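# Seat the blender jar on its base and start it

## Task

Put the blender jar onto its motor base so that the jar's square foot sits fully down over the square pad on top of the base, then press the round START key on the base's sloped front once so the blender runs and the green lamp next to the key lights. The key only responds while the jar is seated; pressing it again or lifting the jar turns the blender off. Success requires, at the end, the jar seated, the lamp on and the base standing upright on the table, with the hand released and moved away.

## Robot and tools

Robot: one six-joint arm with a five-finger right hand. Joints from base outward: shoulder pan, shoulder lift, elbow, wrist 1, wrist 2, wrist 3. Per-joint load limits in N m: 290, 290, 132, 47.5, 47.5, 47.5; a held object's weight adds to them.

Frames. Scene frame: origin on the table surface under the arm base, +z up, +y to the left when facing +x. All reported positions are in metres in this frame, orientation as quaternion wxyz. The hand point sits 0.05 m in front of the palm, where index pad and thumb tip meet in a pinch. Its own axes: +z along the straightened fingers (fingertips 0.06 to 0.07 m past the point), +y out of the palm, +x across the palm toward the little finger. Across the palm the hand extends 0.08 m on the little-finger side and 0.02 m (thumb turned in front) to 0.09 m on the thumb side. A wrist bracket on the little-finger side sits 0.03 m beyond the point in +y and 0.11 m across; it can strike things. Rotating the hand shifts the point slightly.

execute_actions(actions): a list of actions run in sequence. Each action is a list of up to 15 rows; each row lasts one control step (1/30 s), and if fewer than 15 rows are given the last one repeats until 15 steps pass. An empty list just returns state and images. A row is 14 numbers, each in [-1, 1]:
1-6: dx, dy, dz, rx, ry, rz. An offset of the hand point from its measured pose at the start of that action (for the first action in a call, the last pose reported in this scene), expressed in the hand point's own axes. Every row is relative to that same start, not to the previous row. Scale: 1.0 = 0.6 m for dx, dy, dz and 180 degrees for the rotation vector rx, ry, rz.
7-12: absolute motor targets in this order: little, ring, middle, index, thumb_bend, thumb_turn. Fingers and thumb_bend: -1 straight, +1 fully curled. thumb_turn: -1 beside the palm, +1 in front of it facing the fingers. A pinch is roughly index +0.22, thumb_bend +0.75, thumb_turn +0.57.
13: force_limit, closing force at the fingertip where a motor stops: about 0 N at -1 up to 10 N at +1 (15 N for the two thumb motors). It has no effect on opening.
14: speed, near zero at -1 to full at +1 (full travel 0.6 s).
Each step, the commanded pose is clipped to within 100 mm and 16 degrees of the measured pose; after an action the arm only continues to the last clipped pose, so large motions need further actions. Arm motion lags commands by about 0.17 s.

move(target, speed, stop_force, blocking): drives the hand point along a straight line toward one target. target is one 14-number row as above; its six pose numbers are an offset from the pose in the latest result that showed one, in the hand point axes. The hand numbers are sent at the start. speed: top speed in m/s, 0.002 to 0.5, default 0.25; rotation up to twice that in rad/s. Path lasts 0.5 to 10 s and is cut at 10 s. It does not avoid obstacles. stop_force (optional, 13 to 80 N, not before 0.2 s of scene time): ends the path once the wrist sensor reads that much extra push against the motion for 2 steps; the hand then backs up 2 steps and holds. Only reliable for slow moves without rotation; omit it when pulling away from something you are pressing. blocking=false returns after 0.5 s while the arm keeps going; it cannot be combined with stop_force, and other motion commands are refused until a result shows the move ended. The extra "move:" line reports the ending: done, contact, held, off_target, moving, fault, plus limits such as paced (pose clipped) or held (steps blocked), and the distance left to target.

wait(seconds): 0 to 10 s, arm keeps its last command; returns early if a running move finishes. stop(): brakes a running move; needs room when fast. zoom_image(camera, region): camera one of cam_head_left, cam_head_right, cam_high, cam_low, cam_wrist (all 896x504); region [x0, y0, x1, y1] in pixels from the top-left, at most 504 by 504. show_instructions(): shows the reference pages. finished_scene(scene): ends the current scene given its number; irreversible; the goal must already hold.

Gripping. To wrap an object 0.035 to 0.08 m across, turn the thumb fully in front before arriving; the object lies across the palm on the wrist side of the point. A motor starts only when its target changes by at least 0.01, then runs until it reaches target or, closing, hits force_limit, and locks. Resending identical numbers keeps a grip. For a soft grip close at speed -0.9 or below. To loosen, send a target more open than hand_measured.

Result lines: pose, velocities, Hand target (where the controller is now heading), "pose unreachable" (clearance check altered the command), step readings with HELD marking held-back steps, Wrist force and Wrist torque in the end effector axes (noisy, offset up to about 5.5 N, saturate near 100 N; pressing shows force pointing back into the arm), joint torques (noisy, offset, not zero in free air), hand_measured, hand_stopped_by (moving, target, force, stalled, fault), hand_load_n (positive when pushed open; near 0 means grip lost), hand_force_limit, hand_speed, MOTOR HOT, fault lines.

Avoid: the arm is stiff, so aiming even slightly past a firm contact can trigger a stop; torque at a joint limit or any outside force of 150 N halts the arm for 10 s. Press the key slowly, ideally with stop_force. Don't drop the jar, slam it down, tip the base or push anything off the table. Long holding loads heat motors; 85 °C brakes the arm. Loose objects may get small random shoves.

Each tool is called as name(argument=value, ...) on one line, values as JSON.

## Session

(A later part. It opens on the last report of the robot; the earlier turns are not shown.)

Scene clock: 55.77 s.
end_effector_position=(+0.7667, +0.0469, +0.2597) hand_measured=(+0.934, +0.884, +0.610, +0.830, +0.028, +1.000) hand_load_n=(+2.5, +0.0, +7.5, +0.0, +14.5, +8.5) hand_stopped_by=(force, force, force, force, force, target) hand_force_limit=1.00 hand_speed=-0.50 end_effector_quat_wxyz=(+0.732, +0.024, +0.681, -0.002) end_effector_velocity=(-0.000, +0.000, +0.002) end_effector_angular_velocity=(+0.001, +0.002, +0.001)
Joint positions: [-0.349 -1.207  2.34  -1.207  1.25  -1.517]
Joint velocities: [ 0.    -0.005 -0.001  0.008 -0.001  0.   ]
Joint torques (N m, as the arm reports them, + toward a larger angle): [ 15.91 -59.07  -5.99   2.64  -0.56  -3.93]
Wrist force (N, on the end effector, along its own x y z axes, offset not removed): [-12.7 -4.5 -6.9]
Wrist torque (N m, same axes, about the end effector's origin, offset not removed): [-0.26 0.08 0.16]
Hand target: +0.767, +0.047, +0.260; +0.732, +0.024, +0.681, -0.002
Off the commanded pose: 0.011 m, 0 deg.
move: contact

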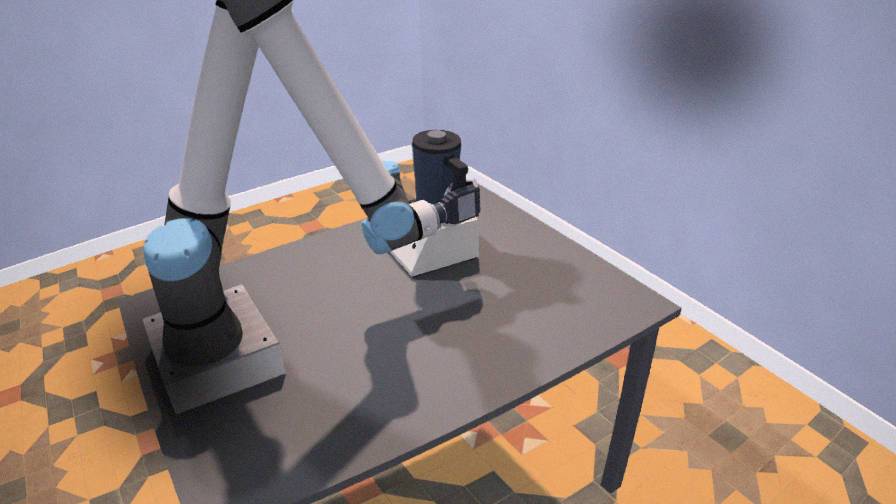

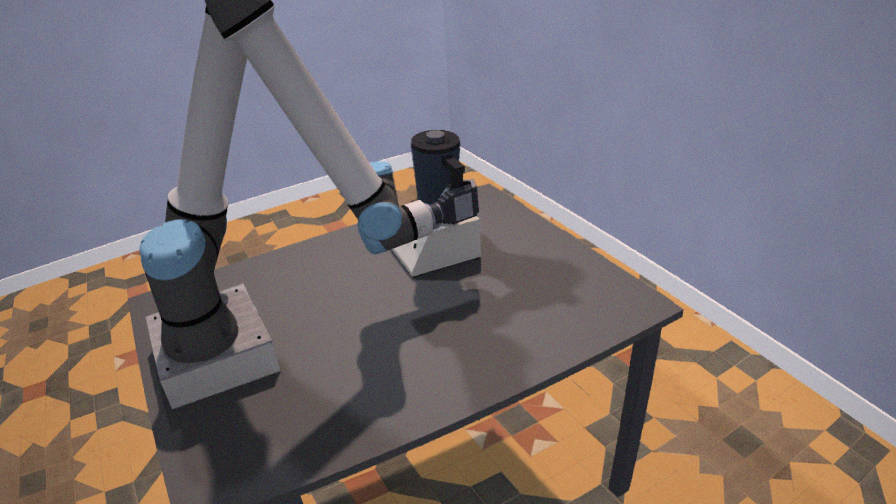

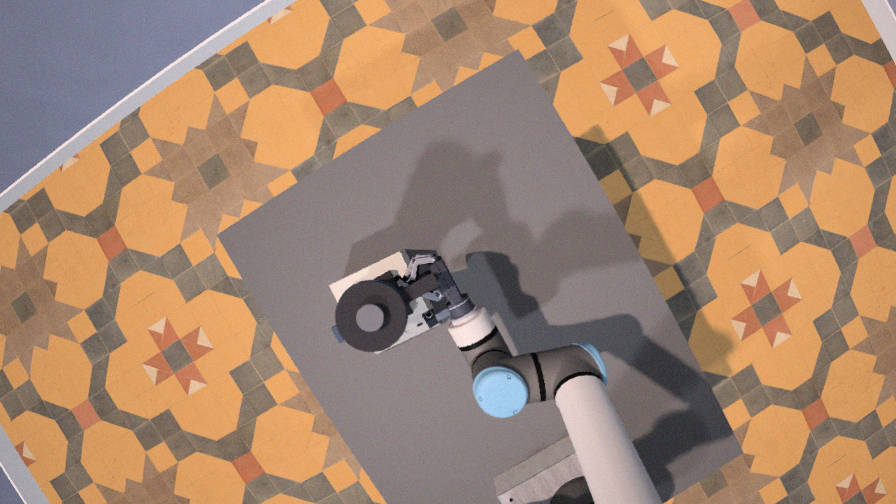

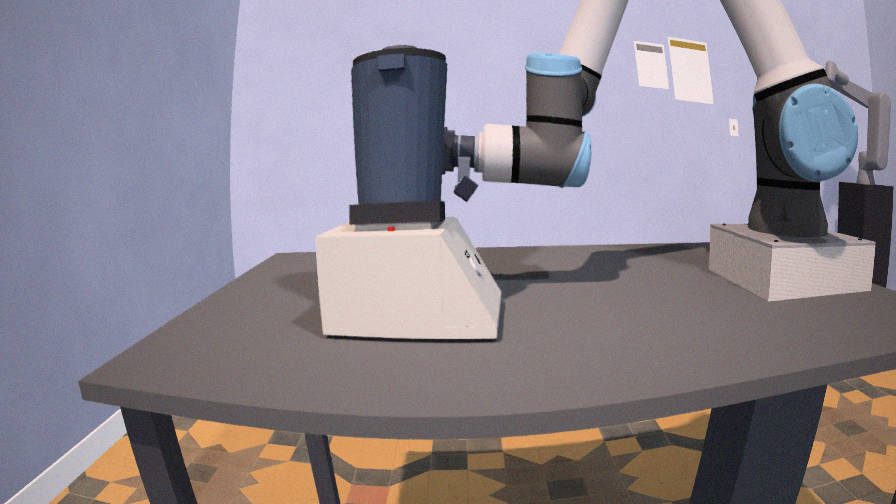

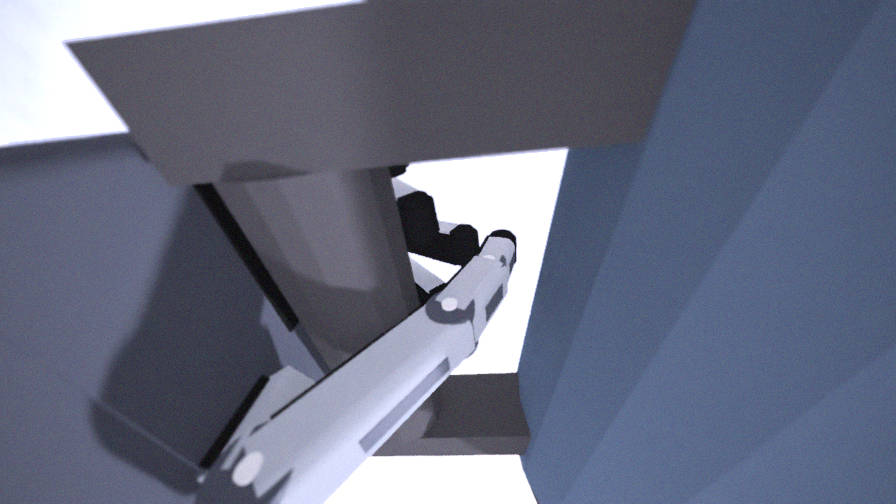

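move(target=[-0.006,0,0,0,0,0,-0.6,-0.6,-0.6,-0.6,-0.8,1,1,0], speed=0.01)

zoom_image(camera="cam_low", region=[300,60,520,280])

Scene clock: 57.97 s.
end_effector_position=(+0.7664, +0.0468, +0.2633) hand_measured=(-0.600, -0.600, -0.600, -0.600, -0.546, +1.000) hand_load_n=(+0.0, +0.0, +0.0, +0.0, -15.0, -0.5) hand_stopped_by=(target, target, target, target, stalled, target) hand_force_limit=1.00 hand_speed=0.00 end_effector_quat_wxyz=(+0.732, +0.024, +0.681, -0.002) end_effector_velocity=(+0.000, -0.000, -0.000) end_effector_angular_velocity=(+0.001, +0.000, -0.001)
Joint positions: [-0.35  -1.215  2.34  -1.2    1.25  -1.517]
Joint velocities: [ 0.     0.    -0.    -0.     0.001  0.001]
Joint torques (N m, as the arm reports them, + toward a larger angle): [-14.89 -73.23 -31.81  -0.99  -3.94   2.23]
Wrist force (N, on the end effector, along its own x y z axes, offset not removed): [11.5 1.6 4.1]
Wrist torque (N m, same axes, about the end effector's origin, offset not removed): [0.59 -1.17 0.28]
Hand target: +0.766, +0.047, +0.263; +0.732, +0.024, +0.681, -0.002
Off the commanded pose: 0.000 m, 0 deg.
move: done

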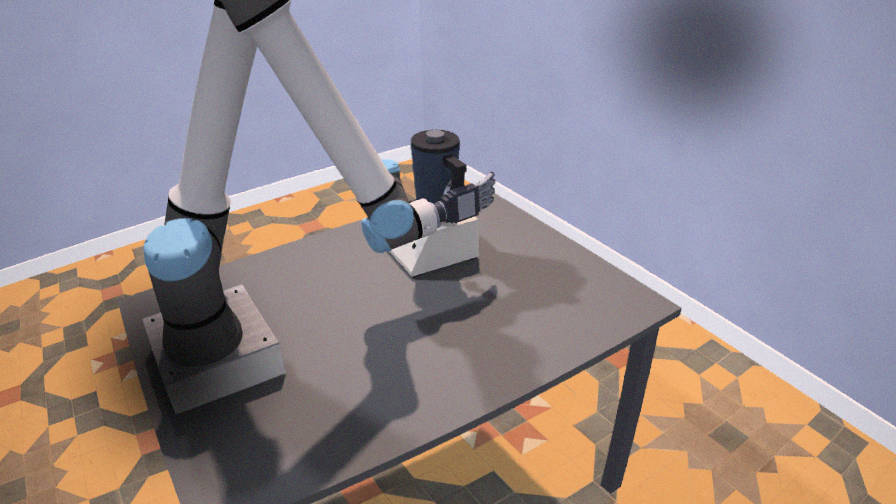

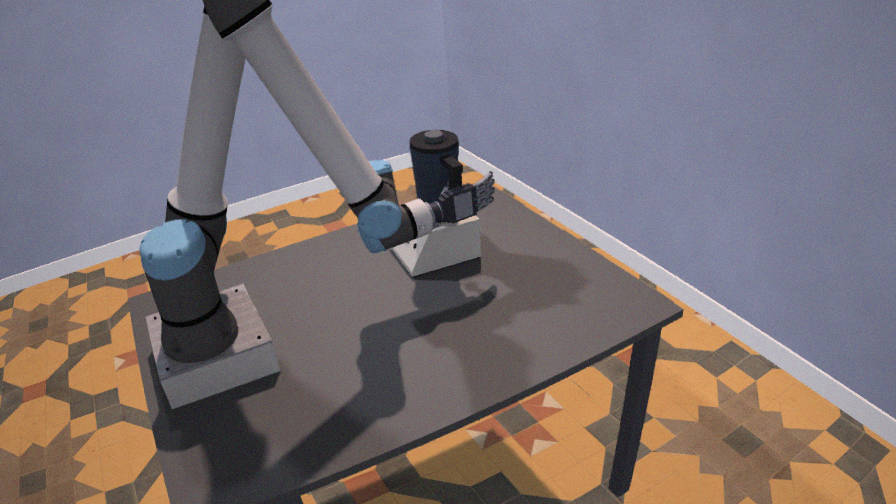

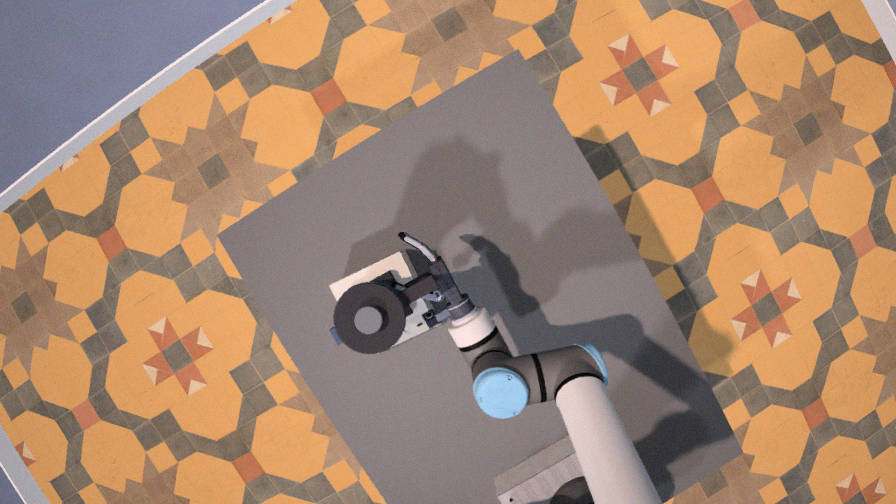

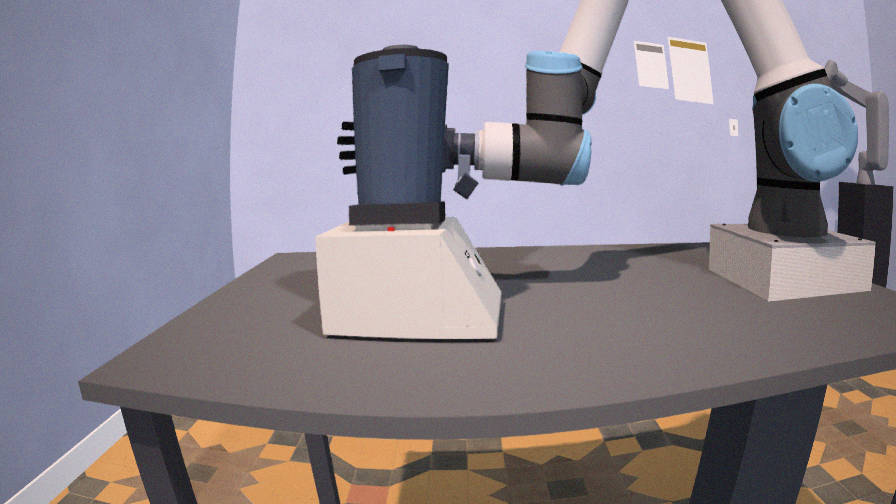

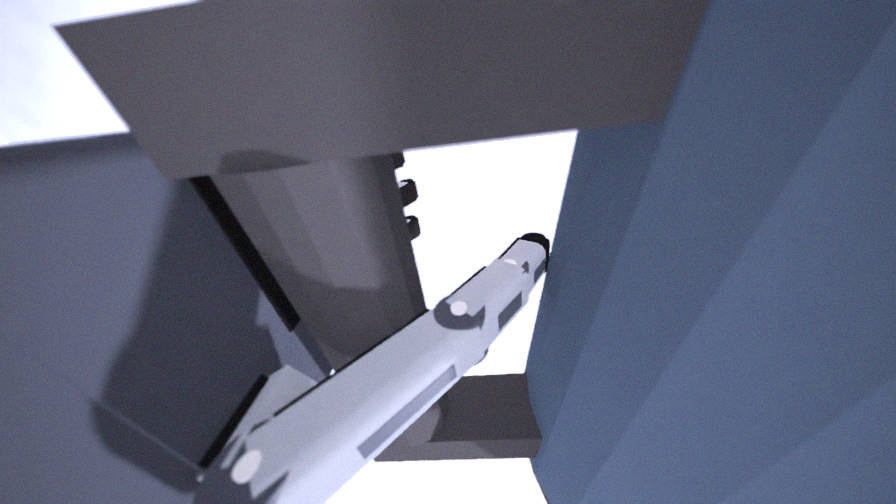

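Region (300, 60, 520, 280) of cam_low's 896x504 image, scaled by 2.291, with more detail than that image has.

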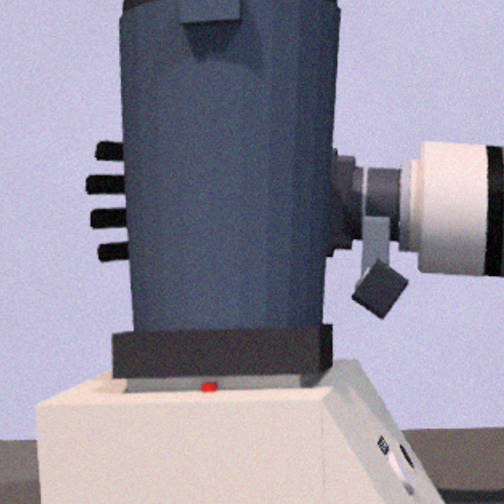

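move(target=[0.008,-0.02,0,0,0,0,-1,-1,-1,-1,0,1,1,0], speed=0.02)

move(target=[0,0,-0.13,0,0,0,-1,-1,-1,-1,0,1,1,0], speed=0.04)

zoom_image(camera="cam_low", region=[300,60,520,280])

Scene clock: 60.13 s.
end_effector_position=(+0.7663, +0.0351, +0.2581) hand_measured=(-1.000, -1.000, -1.000, -1.000, -0.016, +1.000) hand_load_n=(+0.0, +0.0, +0.0, +0.0, +11.5, +14.5) hand_stopped_by=(target, target, target, target, stalled, target) hand_force_limit=1.00 hand_speed=0.00 end_effector_quat_wxyz=(+0.732, +0.024, +0.681, -0.002) end_effector_velocity=(-0.000, -0.001, +0.000) end_effector_angular_velocity=(-0.000, -0.001, -0.000)
Joint positions: [-0.373 -1.204  2.341 -1.212  1.226 -1.515]
Joint velocities: [-0.002 -0.     0.001 -0.001 -0.001 -0.   ]
Joint torques (N m, as the arm reports them, + toward a larger angle): [-19.78 -32.47  -5.75  -3.65  -1.91   0.32]
Wrist force (N, on the end effector, along its own x y z axes, offset not removed): [-4.3 6.4 3.9]
Wrist torque (N m, same axes, about the end effector's origin, offset not removed): [-0.28 -0.07 1.11]
Hand target: +0.766, +0.035, +0.258; +0.732, +0.024, +0.681, -0.002
Off the commanded pose: 0.000 m, 0 deg.
move: done

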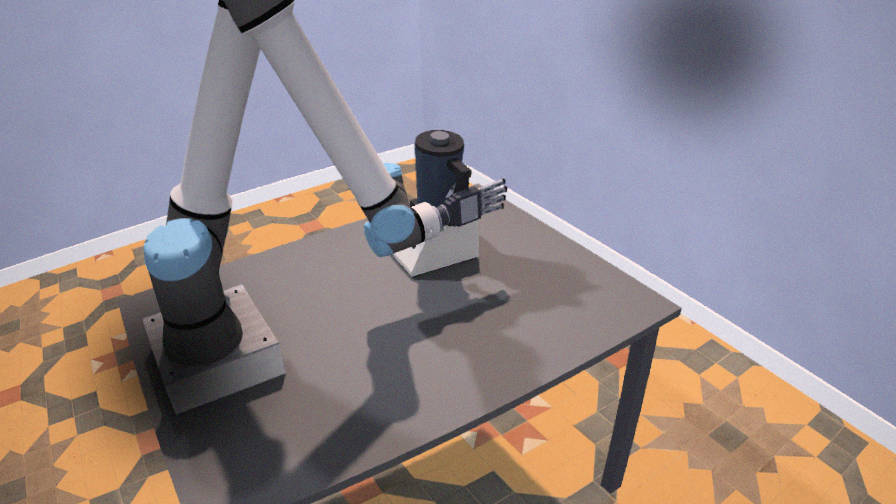

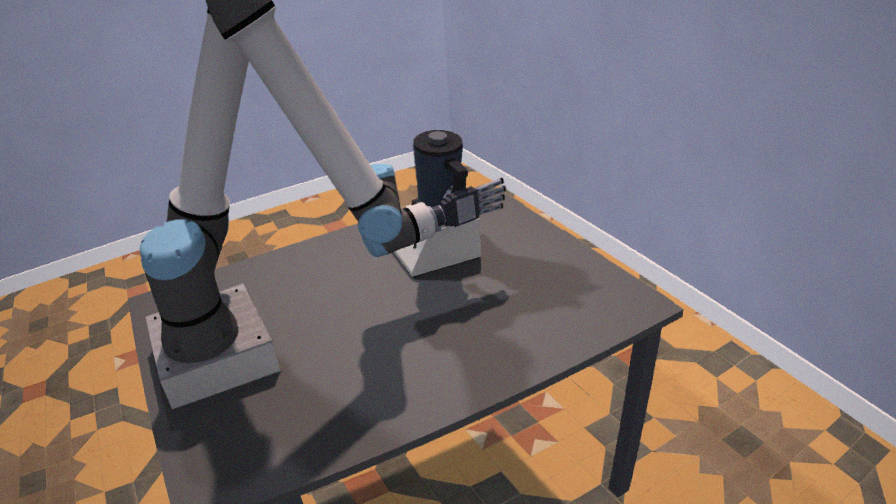

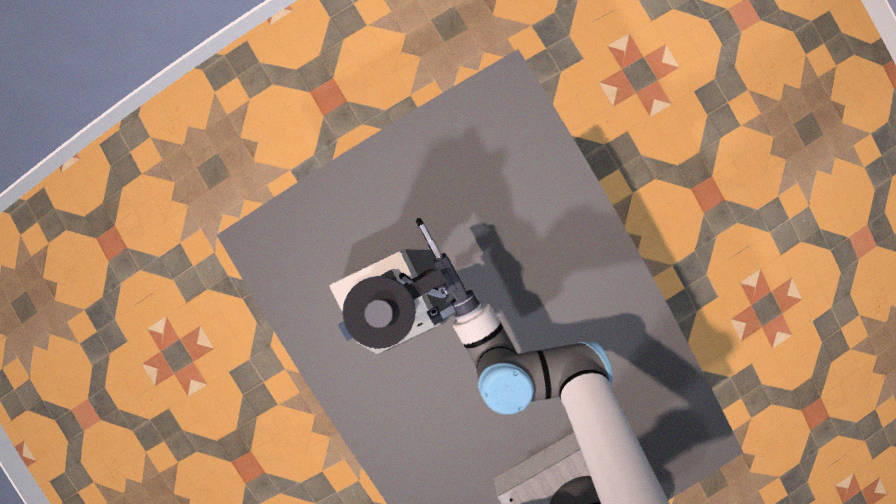

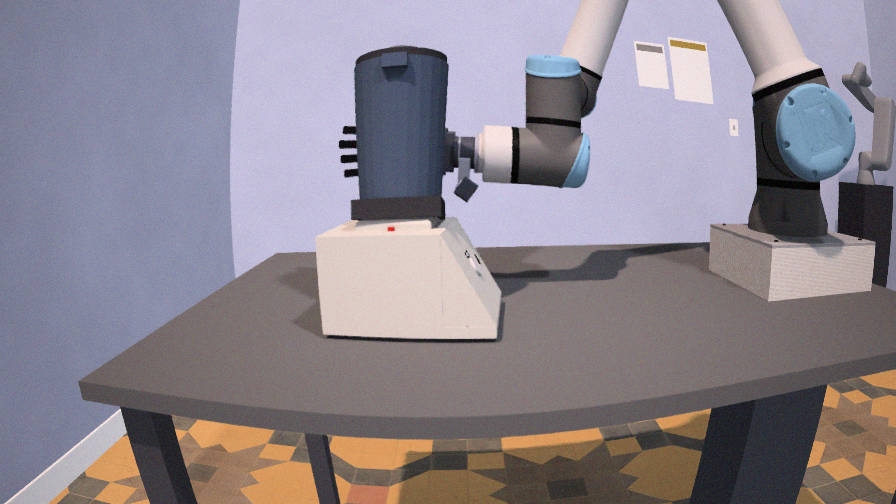

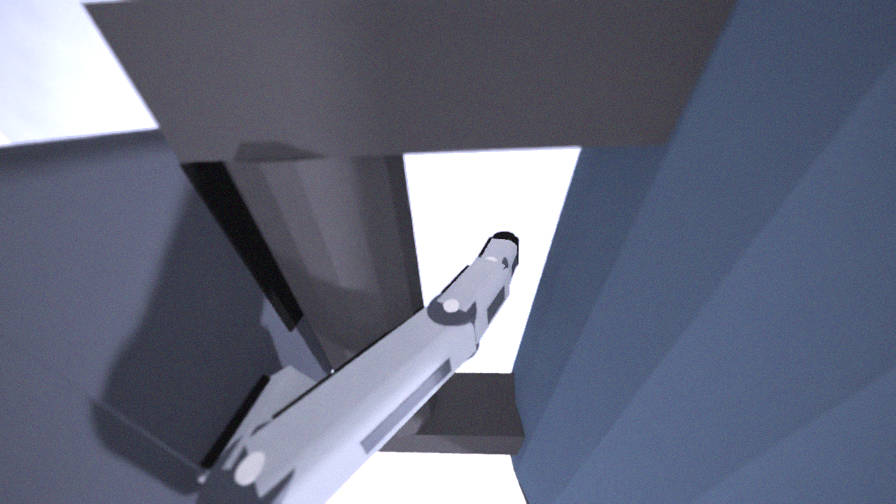

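Scene clock: 62.47 s.
end_effector_position=(+0.6888, +0.0380, +0.2527) hand_measured=(-1.000, -1.000, -1.000, -1.000, -0.010, +1.000) hand_load_n=(+0.0, +0.0, +0.0, +0.0, +0.0, +0.0) hand_stopped_by=(target, target, target, target, stalled, target) hand_force_limit=1.00 hand_speed=0.00 end_effector_quat_wxyz=(+0.732, +0.024, +0.681, -0.002) end_effector_velocity=(-0.002, -0.000, -0.000) end_effector_angular_velocity=(+0.000, -0.000, +0.000)
Joint positions: [-0.44  -1.271  2.494 -1.3    1.159 -1.51 ]
Joint velocities: [-0.003 -0.002  0.004 -0.003 -0.003  0.   ]
Joint torques (N m, as the arm reports them, + toward a larger angle): [-16.04 -60.59  -5.49  -4.61  -3.48   1.68]
Wrist force (N, on the end effector, along its own x y z axes, offset not removed): [5.6 -1.4 4.4]
Wrist torque (N m, same axes, about the end effector's origin, offset not removed): [-0.74 -1.01 0.02]
Hand target: +0.689, +0.038, +0.253; +0.732, +0.024, +0.681, -0.002
Off the commanded pose: 0.000 m, 0 deg.
move: done

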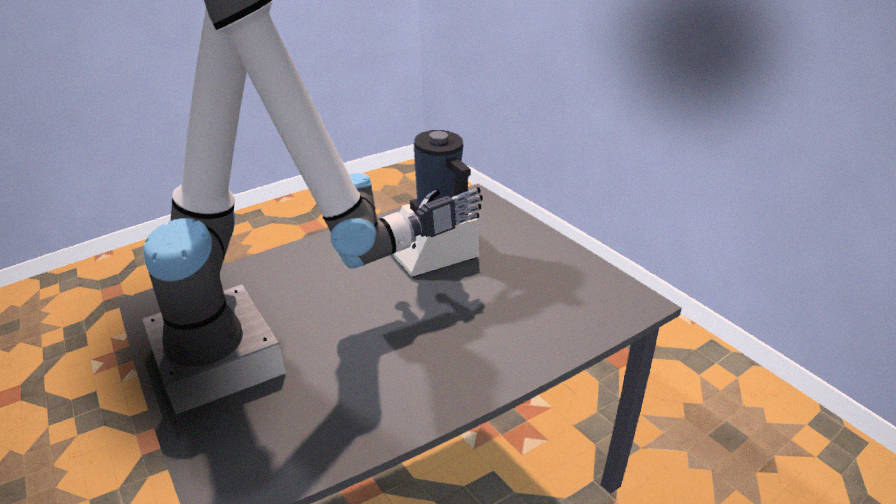

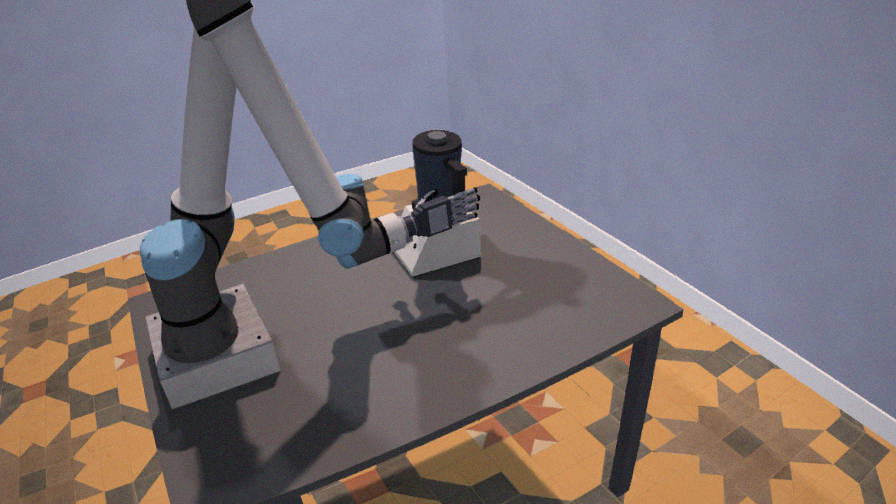

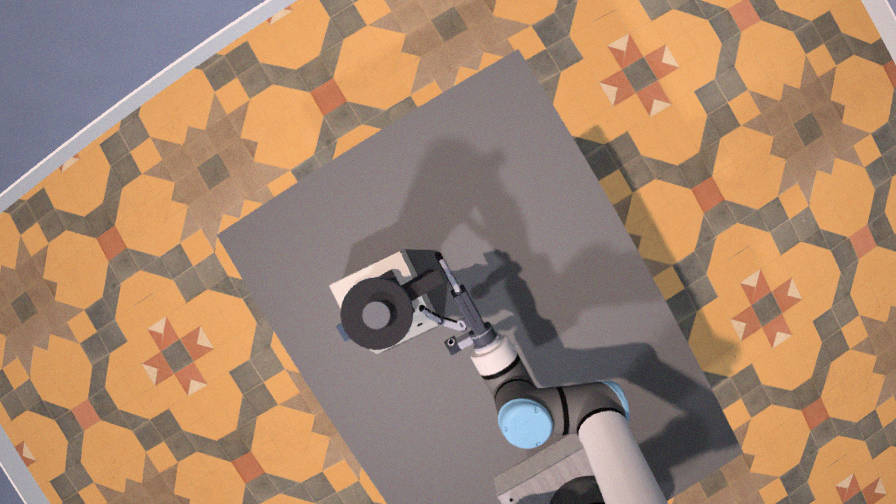

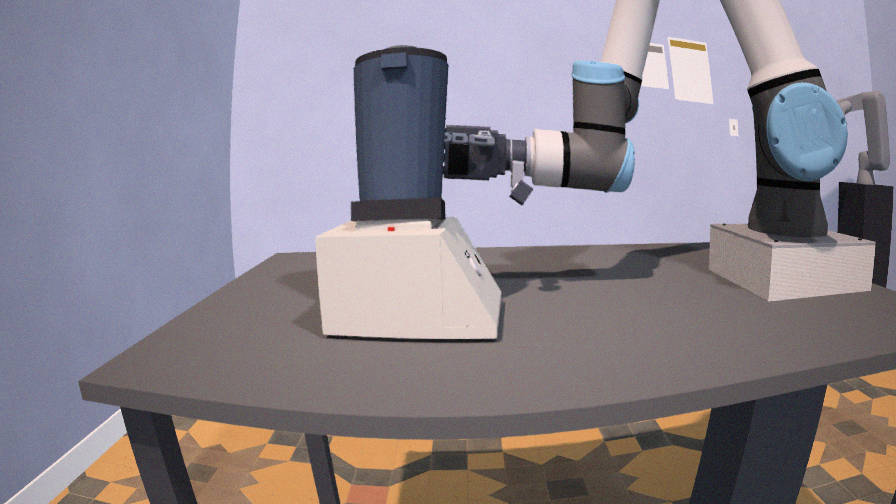

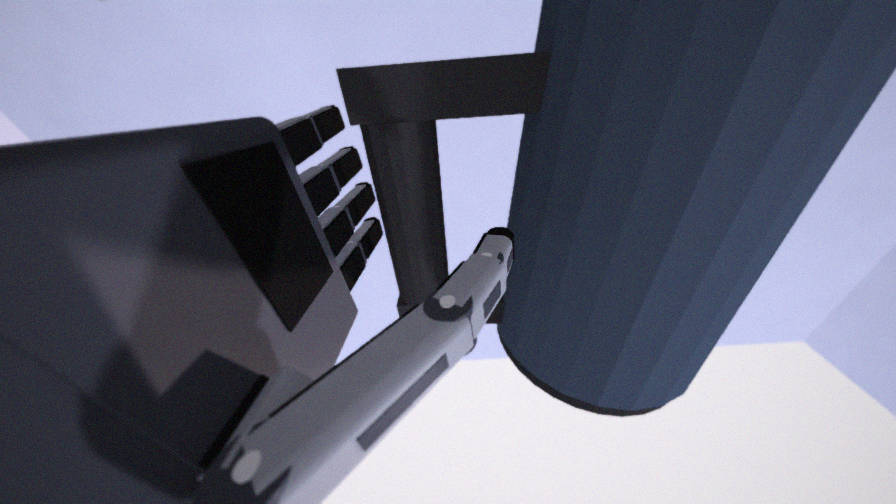

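Region (300, 60, 520, 280) of cam_low's 896x504 image, scaled by 2.291, with more detail than that image has.

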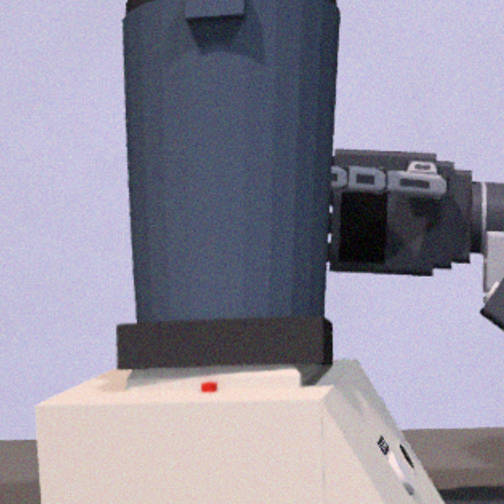

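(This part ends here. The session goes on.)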